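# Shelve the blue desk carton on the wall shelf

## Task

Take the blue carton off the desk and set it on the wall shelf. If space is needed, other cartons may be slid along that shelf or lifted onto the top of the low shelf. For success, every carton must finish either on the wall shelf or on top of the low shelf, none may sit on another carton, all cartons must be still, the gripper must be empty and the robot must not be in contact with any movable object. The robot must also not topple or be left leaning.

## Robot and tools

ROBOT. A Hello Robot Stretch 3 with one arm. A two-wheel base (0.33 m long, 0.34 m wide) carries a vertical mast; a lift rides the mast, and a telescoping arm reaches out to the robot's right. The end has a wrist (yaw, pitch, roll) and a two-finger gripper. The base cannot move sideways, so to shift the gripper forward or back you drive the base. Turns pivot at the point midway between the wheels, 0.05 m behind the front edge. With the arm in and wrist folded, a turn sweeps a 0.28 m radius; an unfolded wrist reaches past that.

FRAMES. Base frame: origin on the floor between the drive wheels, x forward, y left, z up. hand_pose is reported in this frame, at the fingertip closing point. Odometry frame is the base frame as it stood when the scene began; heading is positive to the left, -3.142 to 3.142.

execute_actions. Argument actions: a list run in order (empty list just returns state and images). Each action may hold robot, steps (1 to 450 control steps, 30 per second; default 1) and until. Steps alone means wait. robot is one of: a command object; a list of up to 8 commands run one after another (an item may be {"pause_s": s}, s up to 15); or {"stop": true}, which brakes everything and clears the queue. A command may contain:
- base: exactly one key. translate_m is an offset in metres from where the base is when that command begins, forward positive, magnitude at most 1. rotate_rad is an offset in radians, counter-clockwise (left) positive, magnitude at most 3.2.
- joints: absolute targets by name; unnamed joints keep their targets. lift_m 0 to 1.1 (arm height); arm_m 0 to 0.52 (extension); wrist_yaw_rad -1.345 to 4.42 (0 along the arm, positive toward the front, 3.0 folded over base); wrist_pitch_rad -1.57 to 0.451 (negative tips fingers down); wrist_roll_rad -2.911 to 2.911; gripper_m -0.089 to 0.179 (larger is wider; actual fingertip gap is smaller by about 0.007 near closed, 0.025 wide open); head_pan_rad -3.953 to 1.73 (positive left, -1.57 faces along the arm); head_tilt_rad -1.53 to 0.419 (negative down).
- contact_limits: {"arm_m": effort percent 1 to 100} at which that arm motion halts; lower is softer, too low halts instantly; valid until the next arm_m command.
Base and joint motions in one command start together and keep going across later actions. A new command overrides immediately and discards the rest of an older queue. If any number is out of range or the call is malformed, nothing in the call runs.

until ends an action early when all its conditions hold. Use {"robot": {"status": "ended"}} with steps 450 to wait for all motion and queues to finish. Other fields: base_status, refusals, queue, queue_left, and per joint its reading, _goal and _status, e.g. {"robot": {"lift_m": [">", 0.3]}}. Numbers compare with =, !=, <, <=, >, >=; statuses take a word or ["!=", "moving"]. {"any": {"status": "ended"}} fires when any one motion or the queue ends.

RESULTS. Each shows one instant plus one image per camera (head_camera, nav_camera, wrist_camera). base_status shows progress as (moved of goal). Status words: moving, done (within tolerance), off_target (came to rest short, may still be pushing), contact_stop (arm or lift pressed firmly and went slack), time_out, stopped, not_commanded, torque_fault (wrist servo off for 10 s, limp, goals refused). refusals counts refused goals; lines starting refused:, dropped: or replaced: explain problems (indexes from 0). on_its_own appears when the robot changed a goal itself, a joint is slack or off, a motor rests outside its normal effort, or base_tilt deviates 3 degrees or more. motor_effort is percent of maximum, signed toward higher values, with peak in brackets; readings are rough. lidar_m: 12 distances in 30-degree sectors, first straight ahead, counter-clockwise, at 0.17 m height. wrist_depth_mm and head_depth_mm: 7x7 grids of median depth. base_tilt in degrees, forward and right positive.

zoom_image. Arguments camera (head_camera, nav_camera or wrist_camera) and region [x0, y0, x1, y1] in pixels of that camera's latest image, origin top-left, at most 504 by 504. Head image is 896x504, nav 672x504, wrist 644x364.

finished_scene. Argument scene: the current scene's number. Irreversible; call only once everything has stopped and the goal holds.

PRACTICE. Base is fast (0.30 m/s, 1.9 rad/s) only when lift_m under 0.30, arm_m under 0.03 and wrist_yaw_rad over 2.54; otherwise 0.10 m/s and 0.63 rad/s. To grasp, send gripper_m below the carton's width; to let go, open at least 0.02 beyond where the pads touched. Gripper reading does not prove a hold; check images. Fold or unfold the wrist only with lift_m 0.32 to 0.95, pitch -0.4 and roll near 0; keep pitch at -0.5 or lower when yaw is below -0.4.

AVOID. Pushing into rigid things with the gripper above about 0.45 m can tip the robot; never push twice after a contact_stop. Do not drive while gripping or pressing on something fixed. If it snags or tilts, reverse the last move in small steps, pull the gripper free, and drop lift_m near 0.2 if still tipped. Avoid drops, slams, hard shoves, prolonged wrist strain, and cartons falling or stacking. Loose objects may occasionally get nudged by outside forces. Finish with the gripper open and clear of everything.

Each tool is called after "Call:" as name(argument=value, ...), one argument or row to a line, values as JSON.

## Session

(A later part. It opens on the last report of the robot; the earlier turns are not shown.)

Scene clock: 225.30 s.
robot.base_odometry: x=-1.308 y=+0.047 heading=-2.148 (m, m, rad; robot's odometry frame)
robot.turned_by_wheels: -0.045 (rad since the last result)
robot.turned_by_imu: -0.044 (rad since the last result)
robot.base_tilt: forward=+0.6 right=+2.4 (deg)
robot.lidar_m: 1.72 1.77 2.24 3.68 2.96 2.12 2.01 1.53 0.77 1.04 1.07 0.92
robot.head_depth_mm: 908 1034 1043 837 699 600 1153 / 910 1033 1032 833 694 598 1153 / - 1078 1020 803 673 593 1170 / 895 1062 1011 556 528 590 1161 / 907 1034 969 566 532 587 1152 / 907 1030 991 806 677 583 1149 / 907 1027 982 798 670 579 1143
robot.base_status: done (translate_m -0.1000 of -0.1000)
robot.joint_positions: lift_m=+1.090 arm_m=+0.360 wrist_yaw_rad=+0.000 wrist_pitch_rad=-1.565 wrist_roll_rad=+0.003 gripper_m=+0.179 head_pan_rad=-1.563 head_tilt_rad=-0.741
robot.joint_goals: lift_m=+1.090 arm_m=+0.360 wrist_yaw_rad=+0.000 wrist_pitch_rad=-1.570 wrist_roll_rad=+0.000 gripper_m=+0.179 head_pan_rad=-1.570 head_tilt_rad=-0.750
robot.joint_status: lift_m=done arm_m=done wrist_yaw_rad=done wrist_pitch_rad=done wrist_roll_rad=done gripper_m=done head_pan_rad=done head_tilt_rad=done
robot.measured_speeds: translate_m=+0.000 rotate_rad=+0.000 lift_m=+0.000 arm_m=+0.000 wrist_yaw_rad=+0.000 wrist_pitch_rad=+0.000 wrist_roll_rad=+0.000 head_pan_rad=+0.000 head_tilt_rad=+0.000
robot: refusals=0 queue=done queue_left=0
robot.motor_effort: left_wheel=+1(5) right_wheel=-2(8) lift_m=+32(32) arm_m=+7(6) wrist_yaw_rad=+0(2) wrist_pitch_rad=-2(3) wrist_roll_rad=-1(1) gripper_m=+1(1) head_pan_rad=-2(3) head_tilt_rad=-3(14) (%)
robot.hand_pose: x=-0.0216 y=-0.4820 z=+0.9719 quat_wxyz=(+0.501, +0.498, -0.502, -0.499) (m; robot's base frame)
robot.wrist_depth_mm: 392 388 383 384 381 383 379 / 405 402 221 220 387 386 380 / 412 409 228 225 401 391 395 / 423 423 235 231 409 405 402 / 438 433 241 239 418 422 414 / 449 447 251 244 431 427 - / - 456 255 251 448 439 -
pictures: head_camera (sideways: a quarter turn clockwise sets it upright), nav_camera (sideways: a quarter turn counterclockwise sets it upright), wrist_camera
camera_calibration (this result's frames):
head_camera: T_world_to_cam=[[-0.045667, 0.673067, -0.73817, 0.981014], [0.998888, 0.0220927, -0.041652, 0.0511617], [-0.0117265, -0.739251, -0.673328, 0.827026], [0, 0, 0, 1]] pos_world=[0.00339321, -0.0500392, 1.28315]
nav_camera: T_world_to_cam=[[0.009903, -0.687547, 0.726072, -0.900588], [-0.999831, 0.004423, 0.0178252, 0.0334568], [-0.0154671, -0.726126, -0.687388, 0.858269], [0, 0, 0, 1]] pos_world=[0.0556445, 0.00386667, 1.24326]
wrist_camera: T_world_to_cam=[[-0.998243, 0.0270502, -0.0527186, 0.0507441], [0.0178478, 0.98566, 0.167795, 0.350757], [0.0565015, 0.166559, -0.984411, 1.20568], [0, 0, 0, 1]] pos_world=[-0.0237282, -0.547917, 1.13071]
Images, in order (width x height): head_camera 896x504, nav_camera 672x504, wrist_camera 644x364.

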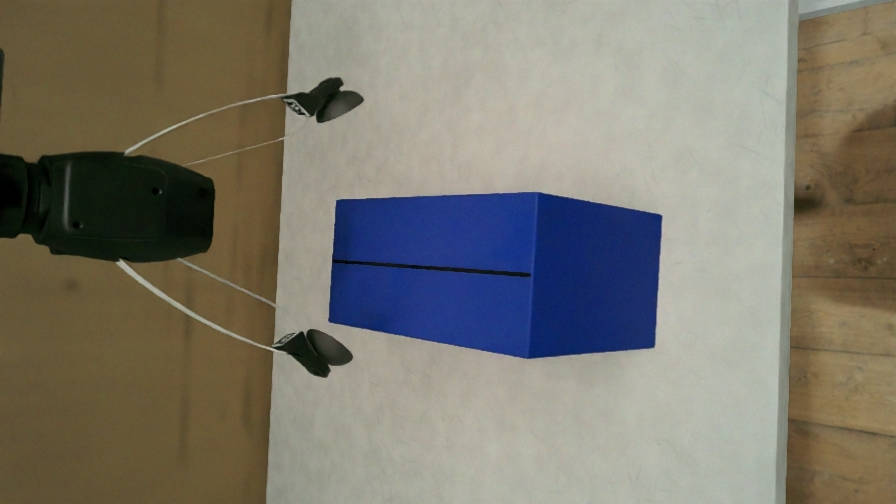

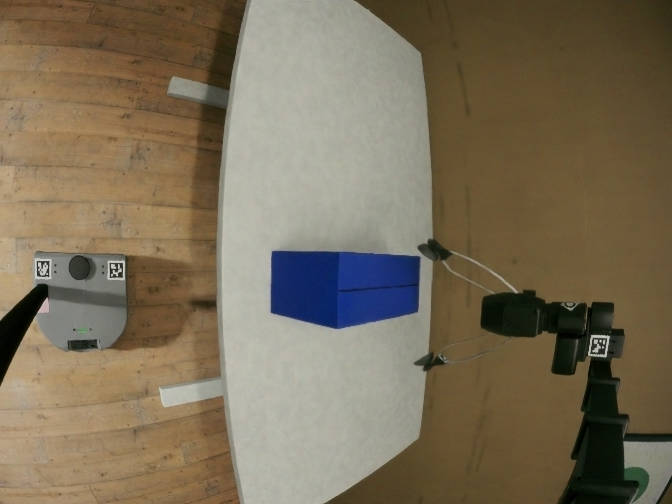

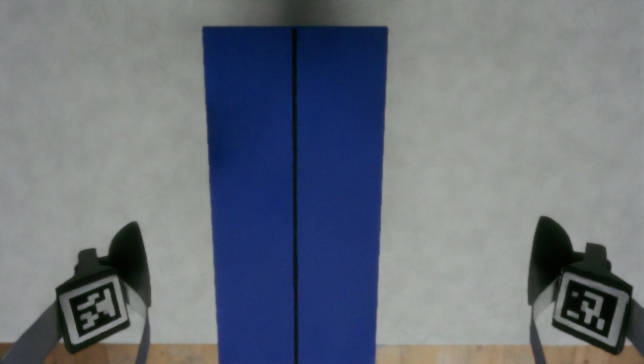

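Call:
execute_actions(
  actions=[
    {"robot": [{"base": {"translate_m": 0.03}, "joints": {"arm_m": 0.367}}, {"joints": {"lift_m": 1.02}}], "steps": 300, "until": {"robot": {"status": "ended"}}},
  ],
)

Scene clock: 256.07 s.
robot.base_odometry: x=-1.324 y=+0.022 heading=-2.148 (m, m, rad; robot's odometry frame)
robot.turned_by_wheels: +0.000 (rad since the last result)
robot.turned_by_imu: +0.000 (rad since the last result)
robot.base_tilt: forward=+0.6 right=+2.3 (deg)
robot.lidar_m: 1.69 1.74 2.21 3.66 2.99 2.14 2.04 1.52 0.79 1.04 1.07 0.89
robot.head_depth_mm: 941 1033 1044 836 700 601 1157 / - 1028 1036 828 696 598 1154 / - 1034 992 576 542 594 1164 / 904 1019 667 556 529 591 1163 / 907 1031 1004 786 649 586 1154 / 906 1030 991 803 677 583 1150 / 906 1028 983 796 673 580 1146
robot.base_status: done (translate_m +0.0300 of +0.0300)
robot.joint_positions: lift_m=+1.020 arm_m=+0.367 wrist_yaw_rad=+0.000 wrist_pitch_rad=-1.565 wrist_roll_rad=+0.003 gripper_m=+0.179 head_pan_rad=-1.563 head_tilt_rad=-0.741
robot.joint_goals: lift_m=+1.020 arm_m=+0.367 wrist_yaw_rad=+0.000 wrist_pitch_rad=-1.570 wrist_roll_rad=+0.000 gripper_m=+0.179 head_pan_rad=-1.570 head_tilt_rad=-0.750
robot.joint_status: lift_m=done arm_m=done wrist_yaw_rad=done wrist_pitch_rad=done wrist_roll_rad=done gripper_m=done head_pan_rad=done head_tilt_rad=done
robot.measured_speeds: translate_m=+0.000 rotate_rad=+0.000 lift_m=+0.000 arm_m=+0.000 wrist_yaw_rad=+0.000 wrist_pitch_rad=+0.000 wrist_roll_rad=+0.000 head_pan_rad=+0.000 head_tilt_rad=+0.000
robot: refusals=0 queue=done queue_left=0
robot.motor_effort: left_wheel=+2(4) right_wheel=-2(5) lift_m=+17(32) arm_m=+7(8) wrist_yaw_rad=+0(0) wrist_pitch_rad=-2(2) wrist_roll_rad=-1(0) gripper_m=+0(1) head_pan_rad=-4(2) head_tilt_rad=-3(3) (%)
robot.hand_pose: x=-0.0216 y=-0.4890 z=+0.9027 quat_wxyz=(+0.501, +0.498, -0.502, -0.499) (m; robot's base frame)
robot.wrist_depth_mm: 325 324 151 149 147 312 311 / 330 334 154 153 151 318 318 / 343 341 159 157 155 326 327 / 352 350 163 162 159 338 333 / 364 361 167 164 163 352 344 / 370 371 172 170 168 358 - / - 382 178 174 173 367 364
pictures: head_camera (sideways: a quarter turn clockwise sets it upright), nav_camera (sideways: a quarter turn counterclockwise sets it upright), wrist_camera
camera_calibration (this result's frames):
head_camera: T_world_to_cam=[[-0.045667, 0.673068, -0.73817, 0.981014], [0.998888, 0.0220928, -0.041652, 0.0511617], [-0.0117264, -0.739251, -0.673328, 0.827026], [0, 0, 0, 1]] pos_world=[0.00339322, -0.0500392, 1.28315]
nav_camera: T_world_to_cam=[[0.00990308, -0.687547, 0.726072, -0.900588], [-0.999831, 0.00442288, 0.0178252, 0.0334568], [-0.015467, -0.726126, -0.687388, 0.858269], [0, 0, 0, 1]] pos_world=[0.0556445, 0.00386669, 1.24326]
wrist_camera: T_world_to_cam=[[-0.998243, 0.0270503, -0.0527186, 0.0472827], [0.0178478, 0.98566, 0.167795, 0.369276], [0.0565015, 0.166559, -0.984411, 1.13868], [0, 0, 0, 1]] pos_world=[-0.0237282, -0.554917, 1.06146]
Images, in order (width x height): head_camera 896x504, nav_camera 672x504, wrist_camera 644x364.

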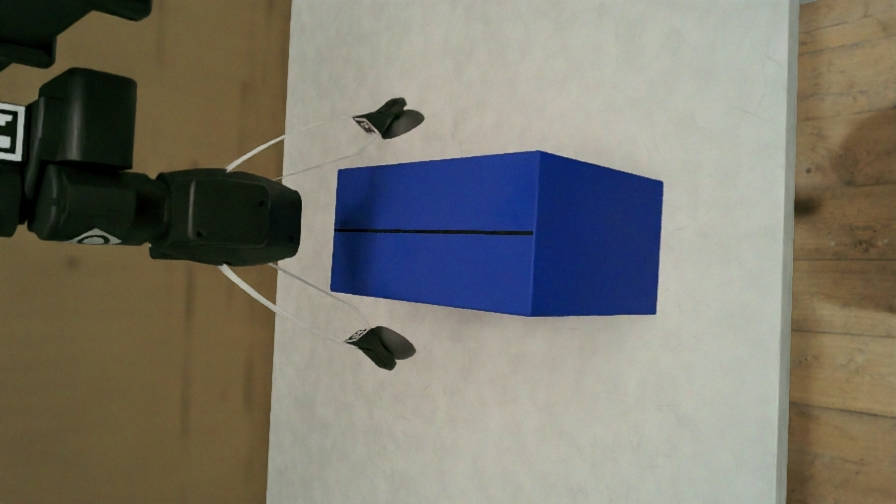

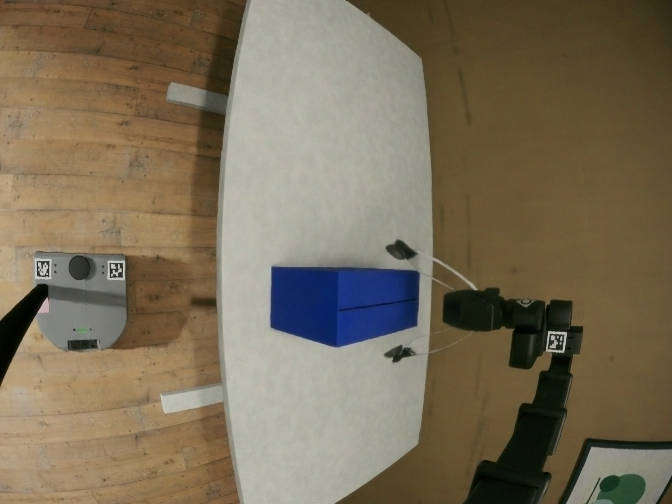

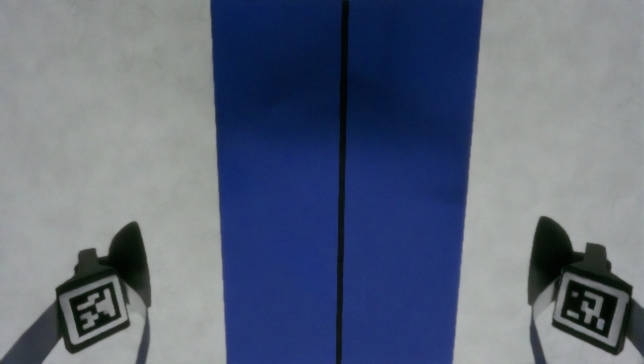

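Call:
execute_actions(
  actions=[
    {"robot": [{"joints": {"lift_m": 0.965}}, {"joints": {"gripper_m": 0.085}}], "steps": 300, "until": {"robot": {"status": "ended"}}},
  ],
)

Scene clock: 266.27 s.
robot.base_odometry: x=-1.324 y=+0.022 heading=-2.148 (m, m, rad; robot's odometry frame)
robot.turned_by_wheels: +0.000 (rad since the last result)
robot.turned_by_imu: +0.000 (rad since the last result)
robot.base_tilt: forward=+0.7 right=+2.3 (deg)
robot.lidar_m: 1.69 1.74 2.22 3.69 2.99 2.15 2.04 1.52 0.79 1.04 1.07 0.89
robot.head_depth_mm: 880 - 1004 838 699 599 1157 / - 1071 1032 829 695 598 1153 / - - 991 576 543 594 1165 / 902 1031 642 555 528 590 1157 / 906 1030 1001 766 651 587 1151 / 906 1028 994 805 677 583 1149 / 909 1026 980 800 671 580 1140
robot.base_status: done (translate_m +0.0300 of +0.0300)
robot.joint_positions: lift_m=+0.965 arm_m=+0.367 wrist_yaw_rad=+0.000 wrist_pitch_rad=-1.567 wrist_roll_rad=+0.003 gripper_m=+0.086 head_pan_rad=-1.563 head_tilt_rad=-0.741
robot.joint_goals: lift_m=+0.965 arm_m=+0.367 wrist_yaw_rad=+0.000 wrist_pitch_rad=-1.570 wrist_roll_rad=+0.000 gripper_m=+0.085 head_pan_rad=-1.570 head_tilt_rad=-0.750
robot.joint_status: lift_m=done arm_m=done wrist_yaw_rad=done wrist_pitch_rad=done wrist_roll_rad=done gripper_m=done head_pan_rad=done head_tilt_rad=done
robot.measured_speeds: translate_m=+0.000 rotate_rad=+0.000 lift_m=+0.000 arm_m=+0.000 wrist_yaw_rad=+0.000 wrist_pitch_rad=+0.000 wrist_roll_rad=+0.000 head_pan_rad=+0.000 head_tilt_rad=+0.000
robot: refusals=0 queue=done queue_left=0
robot.motor_effort: left_wheel=+0(1) right_wheel=+0(2) lift_m=+17(16) arm_m=+5(7) wrist_yaw_rad=+0(0) wrist_pitch_rad=-1(2) wrist_roll_rad=+0(1) gripper_m=-25(98) head_pan_rad=-3(2) head_tilt_rad=-4(4) (%)
robot.hand_pose: x=-0.0216 y=-0.4886 z=+0.8477 quat_wxyz=(+0.500, +0.498, -0.501, -0.500) (m; robot's base frame)
robot.wrist_depth_mm: 273 269 99 98 97 96 262 / 281 278 101 100 99 99 269 / 291 286 104 103 102 102 276 / 297 293 107 106 104 104 282 / 303 297 109 108 108 107 289 / 316 114 113 112 110 110 293 / 324 322 116 115 114 114 308
pictures: head_camera (sideways: a quarter turn clockwise sets it upright), nav_camera (sideways: a quarter turn counterclockwise sets it upright), wrist_camera
camera_calibration (this result's frames):
head_camera: T_world_to_cam=[[-0.0456671, 0.673068, -0.73817, 0.981014], [0.998888, 0.022093, -0.041652, 0.0511617], [-0.0117263, -0.739251, -0.673328, 0.827026], [0, 0, 0, 1]] pos_world=[0.00339323, -0.0500392, 1.28315]
nav_camera: T_world_to_cam=[[0.00990316, -0.687547, 0.726072, -0.900588], [-0.999831, 0.00442276, 0.0178252, 0.0334568], [-0.0154669, -0.726126, -0.687388, 0.858269], [0, 0, 0, 1]] pos_world=[0.0556445, 0.00386669, 1.24326]
wrist_camera: T_world_to_cam=[[-0.998243, 0.0271595, -0.0526659, 0.0443824], [0.0178555, 0.985335, 0.169694, 0.376295], [0.0565023, 0.168455, -0.984089, 1.08516], [0, 0, 0, 1]] pos_world=[-0.0237286, -0.554783, 1.00638]
Images, in order (width x height): head_camera 896x504, nav_camera 672x504, wrist_camera 644x364.

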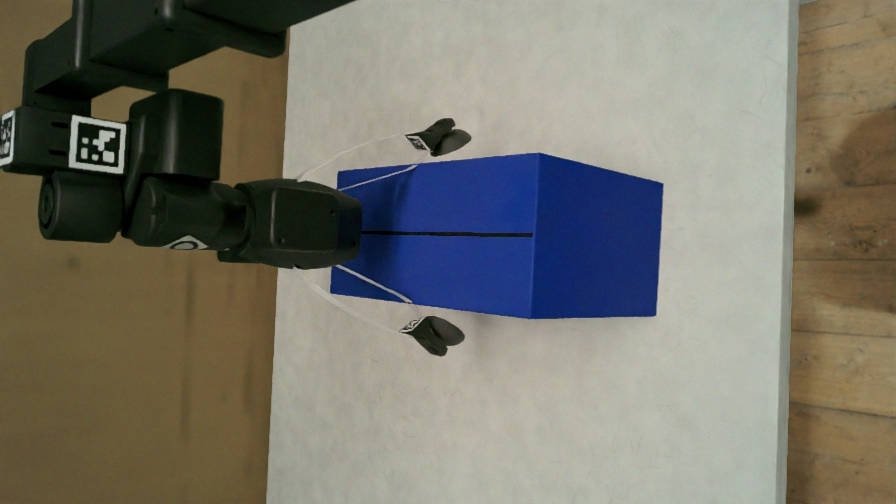

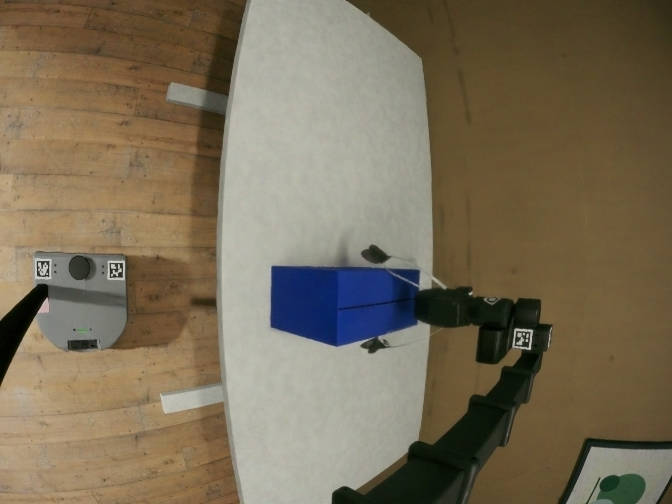

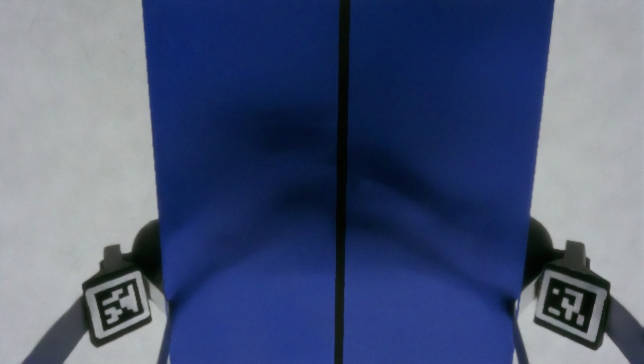

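Call:
zoom_image(
  camera="head_camera",
  region=[280, 90, 560, 380],
)

Call:
execute_actions(
  actions=[],
)

Region (280, 90, 560, 380) of head_camera's 896x504 image, scaled by 1.738, with more detail than that image has; it fills the left 487 columns of this view, and the rest is white.

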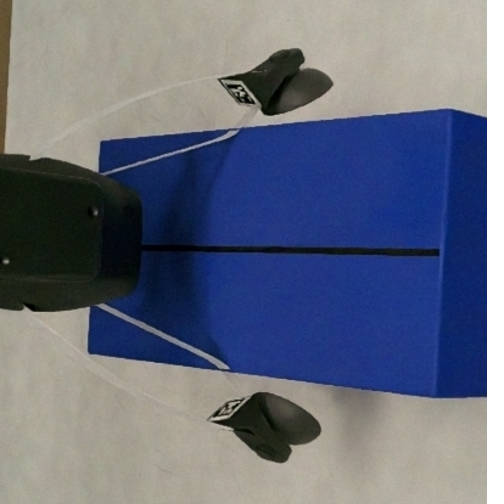

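Scene clock: 268.50 s.
robot.base_odometry: x=-1.324 y=+0.022 heading=-2.148 (m, m, rad; robot's odometry frame)
robot.turned_by_wheels: +0.000 (rad since the last result)
robot.turned_by_imu: +0.000 (rad since the last result)
robot.base_tilt: forward=+0.6 right=+2.3 (deg)
robot.lidar_m: 1.69 1.74 2.22 3.67 2.99 2.15 2.03 1.53 0.79 1.04 1.08 0.89
robot.head_depth_mm: 878 - 1008 838 700 600 1158 / - 1070 1033 832 695 597 1157 / - - 993 569 544 595 1167 / 900 1032 643 557 529 591 1159 / 904 1033 1002 767 650 585 1151 / 905 1028 994 803 677 583 1153 / 903 1028 980 797 672 580 1148
robot.base_status: done (translate_m +0.0300 of +0.0300)
robot.joint_positions: lift_m=+0.965 arm_m=+0.367 wrist_yaw_rad=+0.000 wrist_pitch_rad=-1.567 wrist_roll_rad=+0.003 gripper_m=+0.095 head_pan_rad=-1.563 head_tilt_rad=-0.741
robot.joint_goals: lift_m=+0.965 arm_m=+0.367 wrist_yaw_rad=+0.000 wrist_pitch_rad=-1.570 wrist_roll_rad=+0.000 gripper_m=+0.094 head_pan_rad=-1.570 head_tilt_rad=-0.750
robot.joint_status: lift_m=done arm_m=done wrist_yaw_rad=done wrist_pitch_rad=done wrist_roll_rad=done gripper_m=done head_pan_rad=done head_tilt_rad=done
robot.measured_speeds: translate_m=+0.000 rotate_rad=+0.000 lift_m=+0.000 arm_m=+0.000 wrist_yaw_rad=+0.000 wrist_pitch_rad=+0.000 wrist_roll_rad=+0.000 head_pan_rad=+0.000 head_tilt_rad=+0.000
robot: refusals=0 queue=done queue_left=0
robot.on_its_own: gripper_m is held at +0.094, not at your +0.085, by its stall guard, which is still easing
robot.motor_effort: left_wheel=+0(0) right_wheel=+1(1) lift_m=+17(17) arm_m=+6(6) wrist_yaw_rad=+1(0) wrist_pitch_rad=-2(2) wrist_roll_rad=+0(0) gripper_m=-22(26) head_pan_rad=-2(3) head_tilt_rad=-3(3) (%)
robot.hand_pose: x=-0.0216 y=-0.4886 z=+0.8477 quat_wxyz=(+0.500, +0.498, -0.501, -0.500) (m; robot's base frame)
robot.wrist_depth_mm: 275 269 98 98 97 96 261 / 280 275 101 100 99 99 269 / 287 285 104 103 102 102 272 / 295 290 107 105 105 104 277 / 305 301 109 108 108 107 285 / 311 114 113 112 111 110 294 / 320 320 116 115 114 114 309
pictures: head_camera (sideways: a quarter turn clockwise sets it upright), nav_camera (sideways: a quarter turn counterclockwise sets it upright), wrist_camera
camera_calibration (this result's frames):
head_camera: T_world_to_cam=[[-0.045667, 0.673068, -0.73817, 0.981014], [0.998888, 0.0220927, -0.041652, 0.0511617], [-0.0117265, -0.739251, -0.673328, 0.827026], [0, 0, 0, 1]] pos_world=[0.00339321, -0.0500392, 1.28315]
nav_camera: T_world_to_cam=[[0.009903, -0.687547, 0.726072, -0.900588], [-0.999831, 0.004423, 0.0178252, 0.0334568], [-0.0154671, -0.726126, -0.687388, 0.858269], [0, 0, 0, 1]] pos_world=[0.0556445, 0.00386668, 1.24326]
wrist_camera: T_world_to_cam=[[-0.998243, 0.0271604, -0.0526659, 0.0443829], [0.0178564, 0.985335, 0.169694, 0.376295], [0.0565025, 0.168455, -0.984089, 1.08516], [0, 0, 0, 1]] pos_world=[-0.0237286, -0.554783, 1.00638]
Images, in order (width x height): head_camera 896x504, nav_camera 672x504, wrist_camera 644x364.

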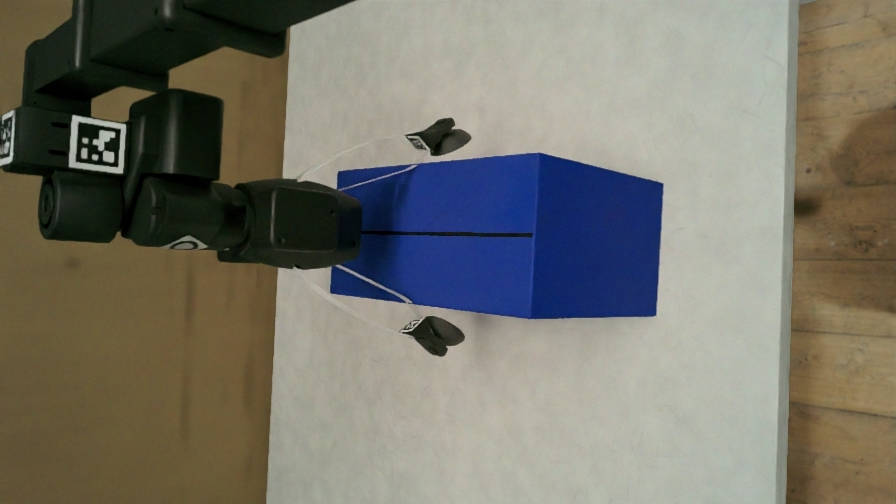

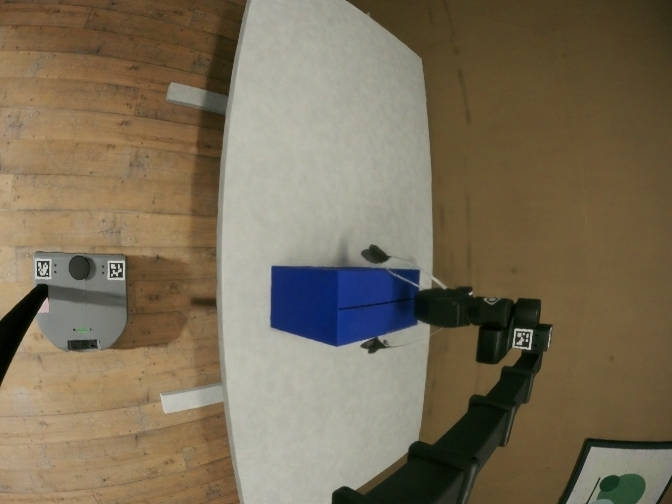

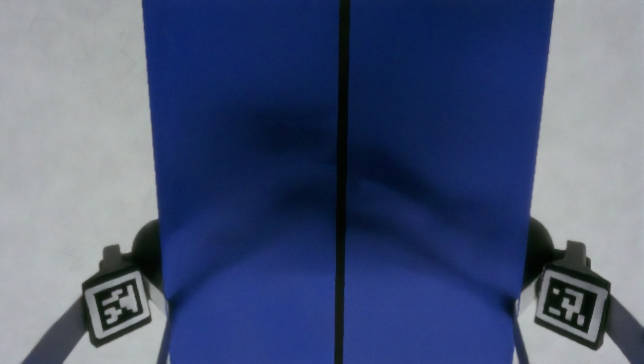

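Call:
execute_actions(
  actions=[
    {"robot": [{"joints": {"gripper_m": 0.165}}, {"joints": {"lift_m": 0.982}}, {"joints": {"gripper_m": 0.09}}, {"pause_s": 0.3}], "steps": 300, "until": {"robot": {"status": "ended"}}},
  ],
)

Call:
zoom_image(
  camera="head_camera",
  region=[280, 90, 560, 380],
)

Scene clock: 292.63 s.
robot.base_odometry: x=-1.324 y=+0.022 heading=-2.148 (m, m, rad; robot's odometry frame)
robot.turned_by_wheels: +0.000 (rad since the last result)
robot.turned_by_imu: +0.000 (rad since the last result)
robot.base_tilt: forward=+0.7 right=+2.3 (deg)
robot.lidar_m: 1.69 1.74 2.22 3.66 2.99 2.14 2.04 1.52 0.79 1.04 1.08 0.89
robot.head_depth_mm: - 1053 1040 837 699 600 1160 / - 1071 1032 827 694 597 1150 / - - 957 562 542 594 1166 / 908 1019 646 556 528 590 1160 / 908 1030 998 756 649 587 1156 / 906 1029 990 803 677 584 1152 / 909 1027 980 797 671 580 1145
robot.base_status: done (translate_m +0.0300 of +0.0300)
robot.joint_positions: lift_m=+0.982 arm_m=+0.367 wrist_yaw_rad=+0.000 wrist_pitch_rad=-1.567 wrist_roll_rad=+0.003 gripper_m=+0.091 head_pan_rad=-1.563 head_tilt_rad=-0.741
robot.joint_goals: lift_m=+0.982 arm_m=+0.367 wrist_yaw_rad=+0.000 wrist_pitch_rad=-1.570 wrist_roll_rad=+0.000 gripper_m=+0.090 head_pan_rad=-1.570 head_tilt_rad=-0.750
robot.joint_status: lift_m=done arm_m=done wrist_yaw_rad=done wrist_pitch_rad=done wrist_roll_rad=done gripper_m=done head_pan_rad=done head_tilt_rad=done
robot.measured_speeds: translate_m=+0.000 rotate_rad=+0.000 lift_m=+0.000 arm_m=+0.000 wrist_yaw_rad=+0.000 wrist_pitch_rad=+0.000 wrist_roll_rad=+0.000 head_pan_rad=+0.000 head_tilt_rad=+0.000
robot: refusals=0 queue=done queue_left=0
robot.motor_effort: left_wheel=+1(0) right_wheel=-1(1) lift_m=+31(36) arm_m=+6(6) wrist_yaw_rad=+0(0) wrist_pitch_rad=-2(2) wrist_roll_rad=+0(0) gripper_m=-16(91) head_pan_rad=-3(3) head_tilt_rad=-3(3) (%)
robot.hand_pose: x=-0.0216 y=-0.4886 z=+0.8640 quat_wxyz=(+0.500, +0.498, -0.501, -0.500) (m; robot's base frame)
robot.wrist_depth_mm: 290 283 113 112 111 111 276 / 295 293 115 115 114 115 279 / 304 303 119 118 117 118 289 / 312 309 122 121 120 296 293 / 320 317 125 125 124 124 308 / 330 - 129 128 127 126 316 / 341 341 133 132 131 326 321
pictures: head_camera (sideways: a quarter turn clockwise sets it upright), nav_camera (sideways: a quarter turn counterclockwise sets it upright), wrist_camera
camera_calibration (this result's frames):
head_camera: T_world_to_cam=[[-0.0456669, 0.673068, -0.73817, 0.981014], [0.998888, 0.0220926, -0.041652, 0.0511617], [-0.0117265, -0.739251, -0.673328, 0.827026], [0, 0, 0, 1]] pos_world=[0.00339321, -0.0500392, 1.28315]
nav_camera: T_world_to_cam=[[0.00990291, -0.687547, 0.726072, -0.900588], [-0.999831, 0.00442312, 0.0178252, 0.0334568], [-0.0154671, -0.726126, -0.687388, 0.858269], [0, 0, 0, 1]] pos_world=[0.0556445, 0.00386667, 1.24326]
wrist_camera: T_world_to_cam=[[-0.998243, 0.027154, -0.0526659, 0.0452354], [0.0178501, 0.985335, 0.169694, 0.373537], [0.0565014, 0.168455, -0.984089, 1.10115], [0, 0, 0, 1]] pos_world=[-0.0237283, -0.554783, 1.02263]
Images, in order (width x height): head_camera 896x504, nav_camera 672x504, wrist_camera 644x364.

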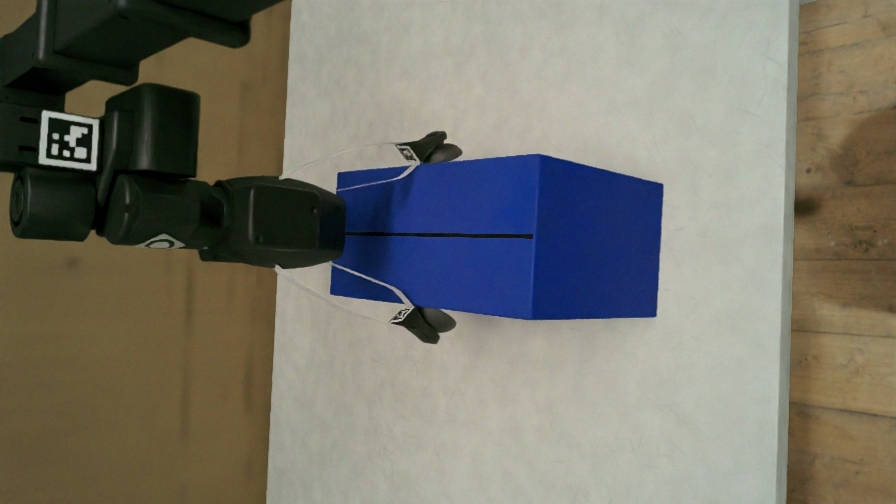

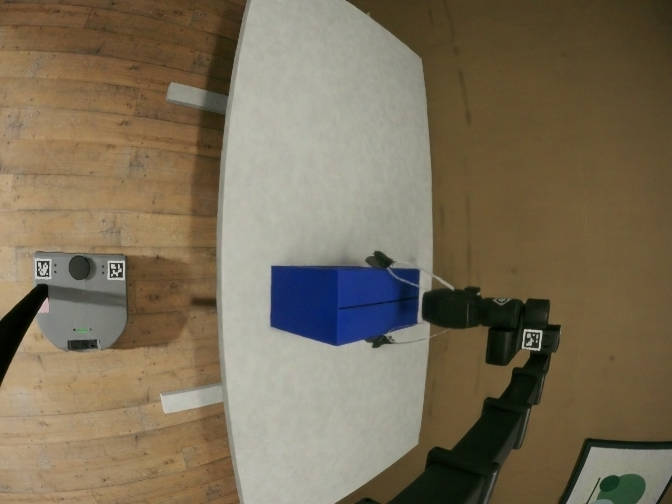

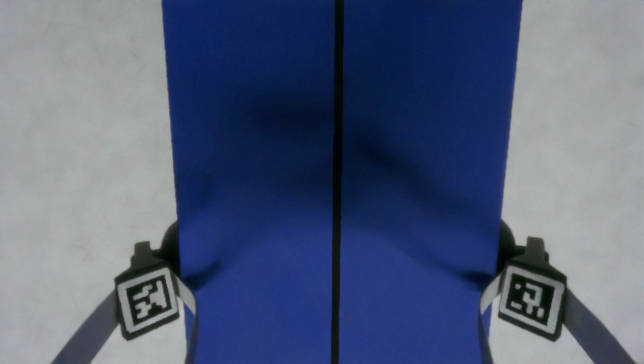

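Region (280, 90, 560, 380) of head_camera's 896x504 image, scaled by 1.738, with more detail than that image has; it fills the left 487 columns of this view, and the rest is white.

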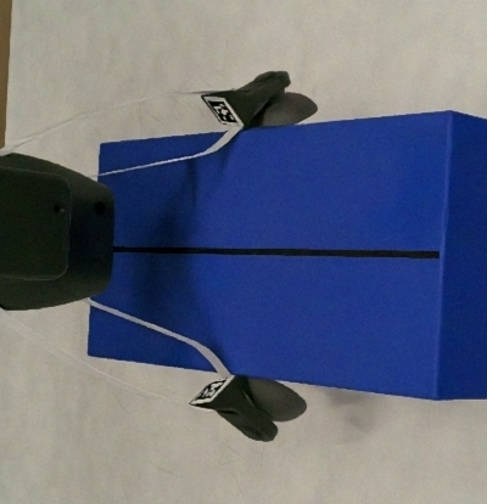

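Call:
execute_actions(
  actions=[
    {"robot": {"joints": {"lift_m": 1.03}}, "steps": 300, "until": {"robot": {"status": "ended"}}},
  ],
)

Scene clock: 296.53 s.
robot.base_odometry: x=-1.324 y=+0.022 heading=-2.148 (m, m, rad; robot's odometry frame)
robot.turned_by_wheels: +0.000 (rad since the last result)
robot.turned_by_imu: +0.000 (rad since the last result)
robot.base_tilt: forward=+0.6 right=+2.3 (deg)
robot.lidar_m: 1.69 1.74 2.22 3.66 3.00 2.15 2.04 1.53 0.79 1.04 1.08 0.90
robot.head_depth_mm: 923 1032 1041 841 700 601 1155 / - 1032 1031 828 696 597 1148 / - 1032 607 491 543 594 1163 / 907 1030 584 488 530 591 1158 / 905 1028 1004 750 648 588 1155 / 908 1029 990 803 677 583 1151 / 907 1024 978 798 670 581 1145
robot.base_status: done (translate_m +0.0300 of +0.0300)
robot.joint_positions: lift_m=+1.030 arm_m=+0.367 wrist_yaw_rad=+0.000 wrist_pitch_rad=-1.567 wrist_roll_rad=+0.003 gripper_m=+0.091 head_pan_rad=-1.563 head_tilt_rad=-0.741
robot.joint_goals: lift_m=+1.030 arm_m=+0.367 wrist_yaw_rad=+0.000 wrist_pitch_rad=-1.570 wrist_roll_rad=+0.000 gripper_m=+0.090 head_pan_rad=-1.570 head_tilt_rad=-0.750
robot.joint_status: lift_m=done arm_m=done wrist_yaw_rad=done wrist_pitch_rad=done wrist_roll_rad=done gripper_m=done head_pan_rad=done head_tilt_rad=done
robot.measured_speeds: translate_m=+0.000 rotate_rad=+0.000 lift_m=+0.000 arm_m=+0.000 wrist_yaw_rad=+0.000 wrist_pitch_rad=+0.000 wrist_roll_rad=+0.000 head_pan_rad=+0.000 head_tilt_rad=+0.000
robot: refusals=0 queue=done queue_left=0
robot.motor_effort: left_wheel=+1(1) right_wheel=-1(1) lift_m=+32(32) arm_m=+6(5) wrist_yaw_rad=+0(0) wrist_pitch_rad=-2(2) wrist_roll_rad=+0(0) gripper_m=-15(16) head_pan_rad=-2(2) head_tilt_rad=-3(3) (%)
robot.hand_pose: x=-0.0216 y=-0.4886 z=+0.9120 quat_wxyz=(+0.500, +0.498, -0.501, -0.500) (m; robot's base frame)
robot.wrist_depth_mm: 337 331 113 112 111 111 320 / 343 342 116 115 114 114 328 / 353 351 118 117 117 117 335 / 365 361 122 121 120 341 346 / 374 370 126 124 124 124 356 / 385 - 129 128 127 126 362 / 392 392 133 132 130 378 375
pictures: head_camera (sideways: a quarter turn clockwise sets it upright), nav_camera (sideways: a quarter turn counterclockwise sets it upright), wrist_camera
camera_calibration (this result's frames):
head_camera: T_world_to_cam=[[-0.0456669, 0.673068, -0.73817, 0.981014], [0.998888, 0.0220926, -0.041652, 0.0511617], [-0.0117265, -0.739251, -0.673328, 0.827026], [0, 0, 0, 1]] pos_world=[0.00339321, -0.0500392, 1.28315]
nav_camera: T_world_to_cam=[[0.00990291, -0.687547, 0.726072, -0.900588], [-0.999831, 0.00442312, 0.0178252, 0.0334568], [-0.0154671, -0.726126, -0.687388, 0.858269], [0, 0, 0, 1]] pos_world=[0.0556445, 0.00386667, 1.24326]
wrist_camera: T_world_to_cam=[[-0.998243, 0.0271544, -0.0526659, 0.0477616], [0.0178505, 0.985335, 0.169694, 0.365398], [0.0565015, 0.168456, -0.984089, 1.14835], [0, 0, 0, 1]] pos_world=[-0.0237284, -0.554783, 1.07059]
Images, in order (width x height): head_camera 896x504, nav_camera 672x504, wrist_camera 644x364.

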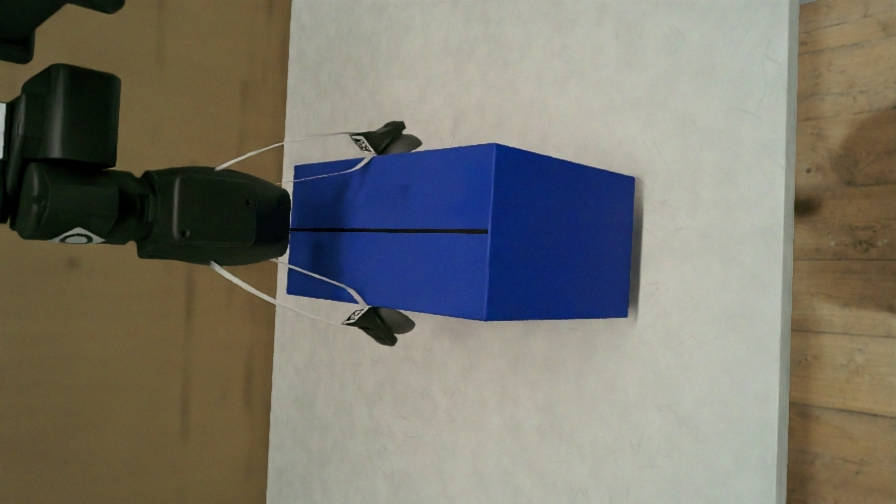

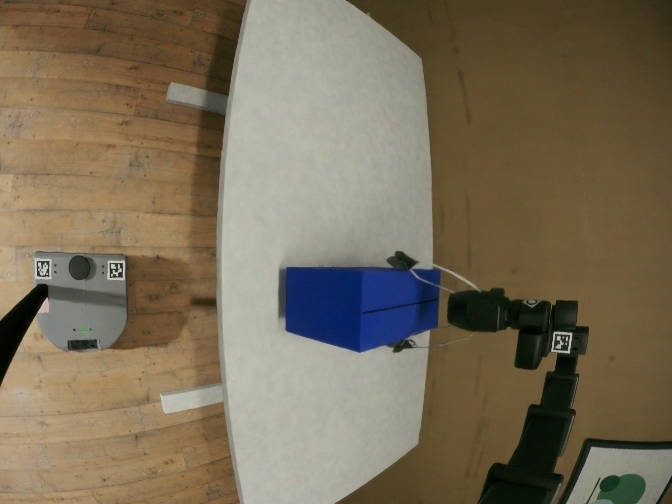

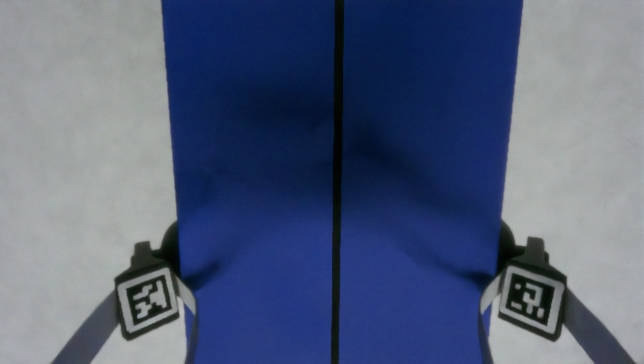

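Call:
execute_actions(
  actions=[
    {"robot": {"base": {"rotate_rad": 1.48}, "joints": {"arm_m": 0.22, "lift_m": 1.05, "head_pan_rad": 0.1, "head_tilt_rad": -0.45}}, "steps": 300, "until": {"robot": {"base_status": ["!=", "moving"]}}},
    {"robot": {"base": {"translate_m": 1.0}}, "steps": 400, "until": {"robot": {"translate_m": [">=", 0.9]}}},
    {"robot": {"base": {"translate_m": 1.0}}, "steps": 400, "until": {"robot": {"translate_m": [">=", 0.9]}}},
    {"robot": {"base": {"translate_m": 0.7}}, "steps": 400, "until": {"robot": {"status": "ended"}}},
  ],
)

Scene clock: 349.90 s.
robot.base_odometry: x=+0.640 y=-1.527 heading=-0.668 (m, m, rad; robot's odometry frame)
robot.turned_by_wheels: +1.480 (rad since the last result)
robot.turned_by_imu: +1.473 (rad since the last result)
robot.base_tilt: forward=+0.7 right=+2.3 (deg)
robot.lidar_m: 1.24 1.25 1.56 2.38 2.40 2.99 3.16 2.27 1.17 0.97 1.38 1.35
robot.head_depth_mm: 1057 1148 1251 1380 1539 1653 1385 / 1046 1142 1245 1370 1524 1636 1372 / 1047 1137 1241 1368 1532 1620 1370 / 1041 1132 1231 1354 1497 1609 1357 / 1041 1127 1220 1297 1498 1592 1358 / 1029 1119 1207 1084 1484 1590 1352 / 1030 1118 1214 1193 1485 1582 1341
robot.base_status: done (translate_m +0.7000 of +0.7000)
robot.joint_positions: lift_m=+1.050 arm_m=+0.220 wrist_yaw_rad=+0.000 wrist_pitch_rad=-1.567 wrist_roll_rad=+0.003 gripper_m=+0.091 head_pan_rad=+0.093 head_tilt_rad=-0.458
robot.joint_goals: lift_m=+1.050 arm_m=+0.220 wrist_yaw_rad=+0.000 wrist_pitch_rad=-1.570 wrist_roll_rad=+0.000 gripper_m=+0.090 head_pan_rad=+0.100 head_tilt_rad=-0.450
robot.joint_status: lift_m=done arm_m=done wrist_yaw_rad=done wrist_pitch_rad=done wrist_roll_rad=done gripper_m=done head_pan_rad=done head_tilt_rad=done
robot.measured_speeds: translate_m=+0.000 rotate_rad=+0.000 lift_m=+0.000 arm_m=+0.000 wrist_yaw_rad=+0.000 wrist_pitch_rad=+0.000 wrist_roll_rad=+0.000 head_pan_rad=+0.000 head_tilt_rad=+0.000
robot: refusals=0 queue=done queue_left=0
robot.motor_effort: left_wheel=-1(5) right_wheel=+2(9) lift_m=+32(34) arm_m=-6(7) wrist_yaw_rad=+0(0) wrist_pitch_rad=-2(1) wrist_roll_rad=-1(1) gripper_m=-15(15) head_pan_rad=+4(41) head_tilt_rad=+2(18) (%)
robot.hand_pose: x=-0.0216 y=-0.3424 z=+0.9320 quat_wxyz=(+0.500, +0.498, -0.501, -0.500) (m; robot's base frame)
robot.wrist_depth_mm: - - 113 111 111 111 1000 / - - 116 114 114 114 - / - - 118 117 117 117 - / - - 121 121 120 - - / - - 126 125 123 124 - / - - 129 128 127 126 - / - - 133 132 130 - -
pictures: head_camera (sideways: a quarter turn clockwise sets it upright), nav_camera (sideways: a quarter turn counterclockwise sets it upright), wrist_camera
camera_calibration (this result's frames):
head_camera: T_world_to_cam=[[-0.434864, -0.081263, -0.896822, 1.19024], [-0.0949923, 0.994503, -0.0440529, 0.0609758], [0.895472, 0.0660342, -0.440193, 0.518182], [0, 0, 0, 1]] pos_world=[0.0593665, 0.00186398, 1.29822]
nav_camera: T_world_to_cam=[[0.455139, 0.0471242, 0.889172, -1.11594], [0.0763271, -0.996988, 0.0137687, 0.0321674], [0.887143, 0.0616012, -0.457365, 0.553512], [0, 0, 0, 1]] pos_world=[0.01441, 0.0505613, 1.24498]
wrist_camera: T_world_to_cam=[[-0.998243, 0.0271413, -0.0526661, 0.0448419], [0.0178381, 0.985337, 0.169685, 0.217982], [0.0564993, 0.168447, -0.98409, 1.14342], [0, 0, 0, 1]] pos_world=[-0.0237275, -0.408608, 1.0906]
Images, in order (width x height): head_camera 896x504, nav_camera 672x504, wrist_camera 644x364.

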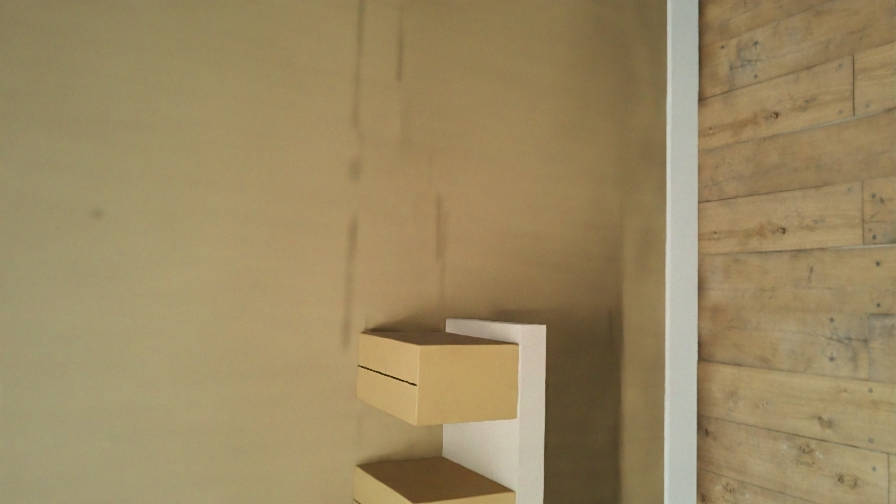

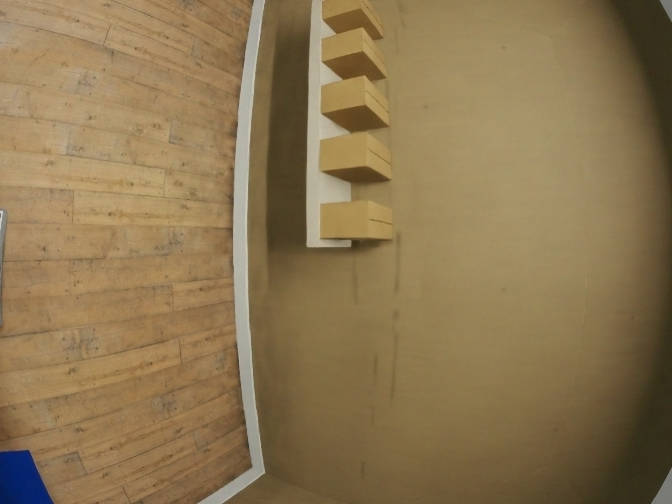

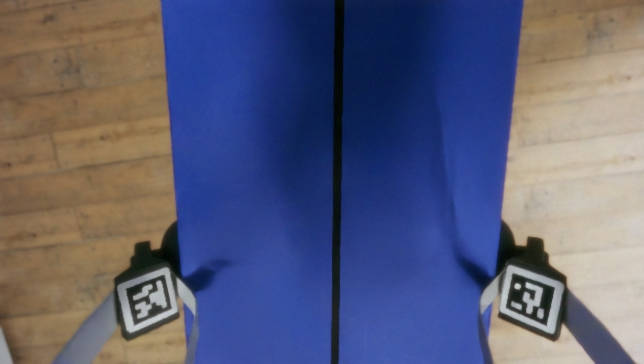

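Call:
execute_actions(
  actions=[
    {"robot": [{"base": {"rotate_rad": 0.12}}, {"base": {"translate_m": 0.559}, "joints": {"head_pan_rad": -1.3, "head_tilt_rad": -0.75, "lift_m": 1.03}}, {"base": {"rotate_rad": 1.599}, "joints": {"arm_m": 0.36}}], "steps": 450, "until": {"robot": {"status": "ended"}}},
  ],
)

Scene clock: 391.20 s.
robot.base_odometry: x=+1.117 y=-1.819 heading=+1.051 (m, m, rad; robot's odometry frame)
robot.turned_by_wheels: +1.719 (rad since the last result)
robot.turned_by_imu: +1.716 (rad since the last result)
robot.base_tilt: forward=+0.6 right=+2.4 (deg)
robot.lidar_m: 2.39 2.48 3.39 3.62 1.55 1.14 1.36 0.97 0.71 0.68 0.71 0.97
robot.head_depth_mm: 551 603 579 499 458 1185 1198 / 570 637 647 494 480 1245 1192 / 585 659 735 653 530 1283 1191 / 602 682 750 629 678 1303 1181 / 620 704 812 641 724 1324 1173 / 638 727 785 794 771 1333 1174 / 659 752 754 665 785 1325 1163
robot.base_status: done (rotate_rad +1.5989 of +1.5990)
robot.joint_positions: lift_m=+1.030 arm_m=+0.360 wrist_yaw_rad=+0.000 wrist_pitch_rad=-1.566 wrist_roll_rad=+0.003 gripper_m=+0.091 head_pan_rad=-1.293 head_tilt_rad=-0.740
robot.joint_goals: lift_m=+1.030 arm_m=+0.360 wrist_yaw_rad=+0.000 wrist_pitch_rad=-1.570 wrist_roll_rad=+0.000 gripper_m=+0.090 head_pan_rad=-1.300 head_tilt_rad=-0.750
robot.joint_status: lift_m=done arm_m=done wrist_yaw_rad=done wrist_pitch_rad=done wrist_roll_rad=done gripper_m=done head_pan_rad=done head_tilt_rad=done
robot.measured_speeds: translate_m=+0.000 rotate_rad=+0.000 lift_m=+0.000 arm_m=+0.000 wrist_yaw_rad=+0.000 wrist_pitch_rad=+0.000 wrist_roll_rad=+0.000 head_pan_rad=+0.000 head_tilt_rad=+0.000
robot: refusals=0 queue=done queue_left=0
robot.motor_effort: left_wheel=-2(5) right_wheel=+2(10) lift_m=+18(33) arm_m=+5(8) wrist_yaw_rad=+0(0) wrist_pitch_rad=-1(2) wrist_roll_rad=-1(1) gripper_m=-15(15) head_pan_rad=-3(40) head_tilt_rad=-3(18) (%)
robot.hand_pose: x=-0.0216 y=-0.4815 z=+0.9127 quat_wxyz=(+0.500, +0.498, -0.501, -0.500) (m; robot's base frame)
robot.wrist_depth_mm: 209 207 112 112 110 111 497 / 214 213 115 115 114 114 948 / 219 220 119 118 117 117 - / 225 224 122 121 120 - - / 233 231 125 125 124 124 - / - - 129 127 127 126 - / - - 133 133 131 - -
pictures: head_camera (sideways: a quarter turn clockwise sets it upright), nav_camera (sideways: a quarter turn counterclockwise sets it upright), wrist_camera
camera_calibration (this result's frames):
head_camera: T_world_to_cam=[[-0.223546, 0.636416, -0.738242, 0.982193], [0.956795, 0.287763, -0.0416536, 0.0514205], [0.18593, -0.715658, -0.673249, 0.825717], [0, 0, 0, 1]] pos_world=[0.0168409, -0.0489498, 1.28315]
nav_camera: T_world_to_cam=[[0.192941, -0.659914, 0.726146, -0.901801], [-0.964778, -0.262462, 0.0178239, 0.0332446], [0.178824, -0.704008, -0.68731, 0.856982], [0, 0, 0, 1]] pos_world=[0.0528192, 0.0169376, 1.24326]
wrist_camera: T_world_to_cam=[[-0.998243, 0.0271357, -0.0526669, 0.0476024], [0.0178342, 0.985342, 0.169653, 0.358402], [0.0564986, 0.168416, -0.984096, 1.14789], [0, 0, 0, 1]] pos_world=[-0.023727, -0.547762, 1.07133]
Images, in order (width x height): head_camera 896x504, nav_camera 672x504, wrist_camera 644x364.

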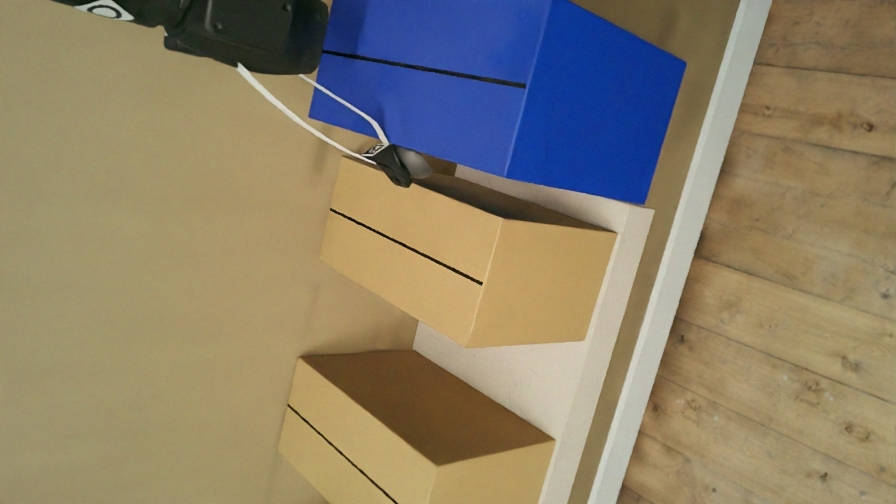

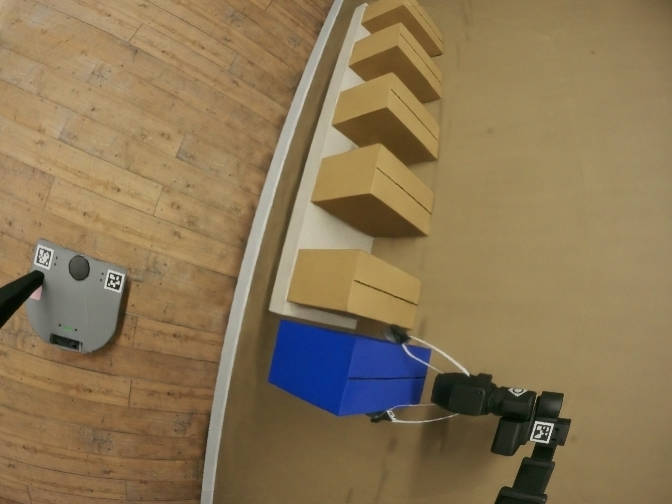

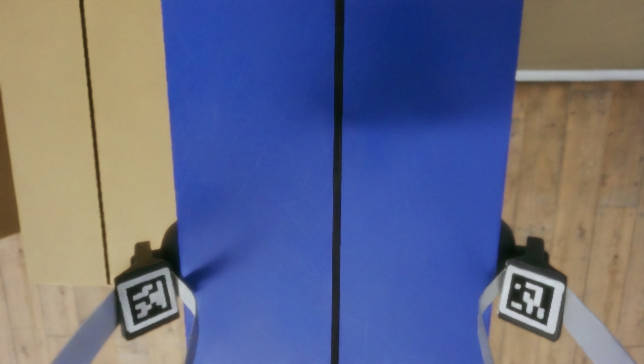

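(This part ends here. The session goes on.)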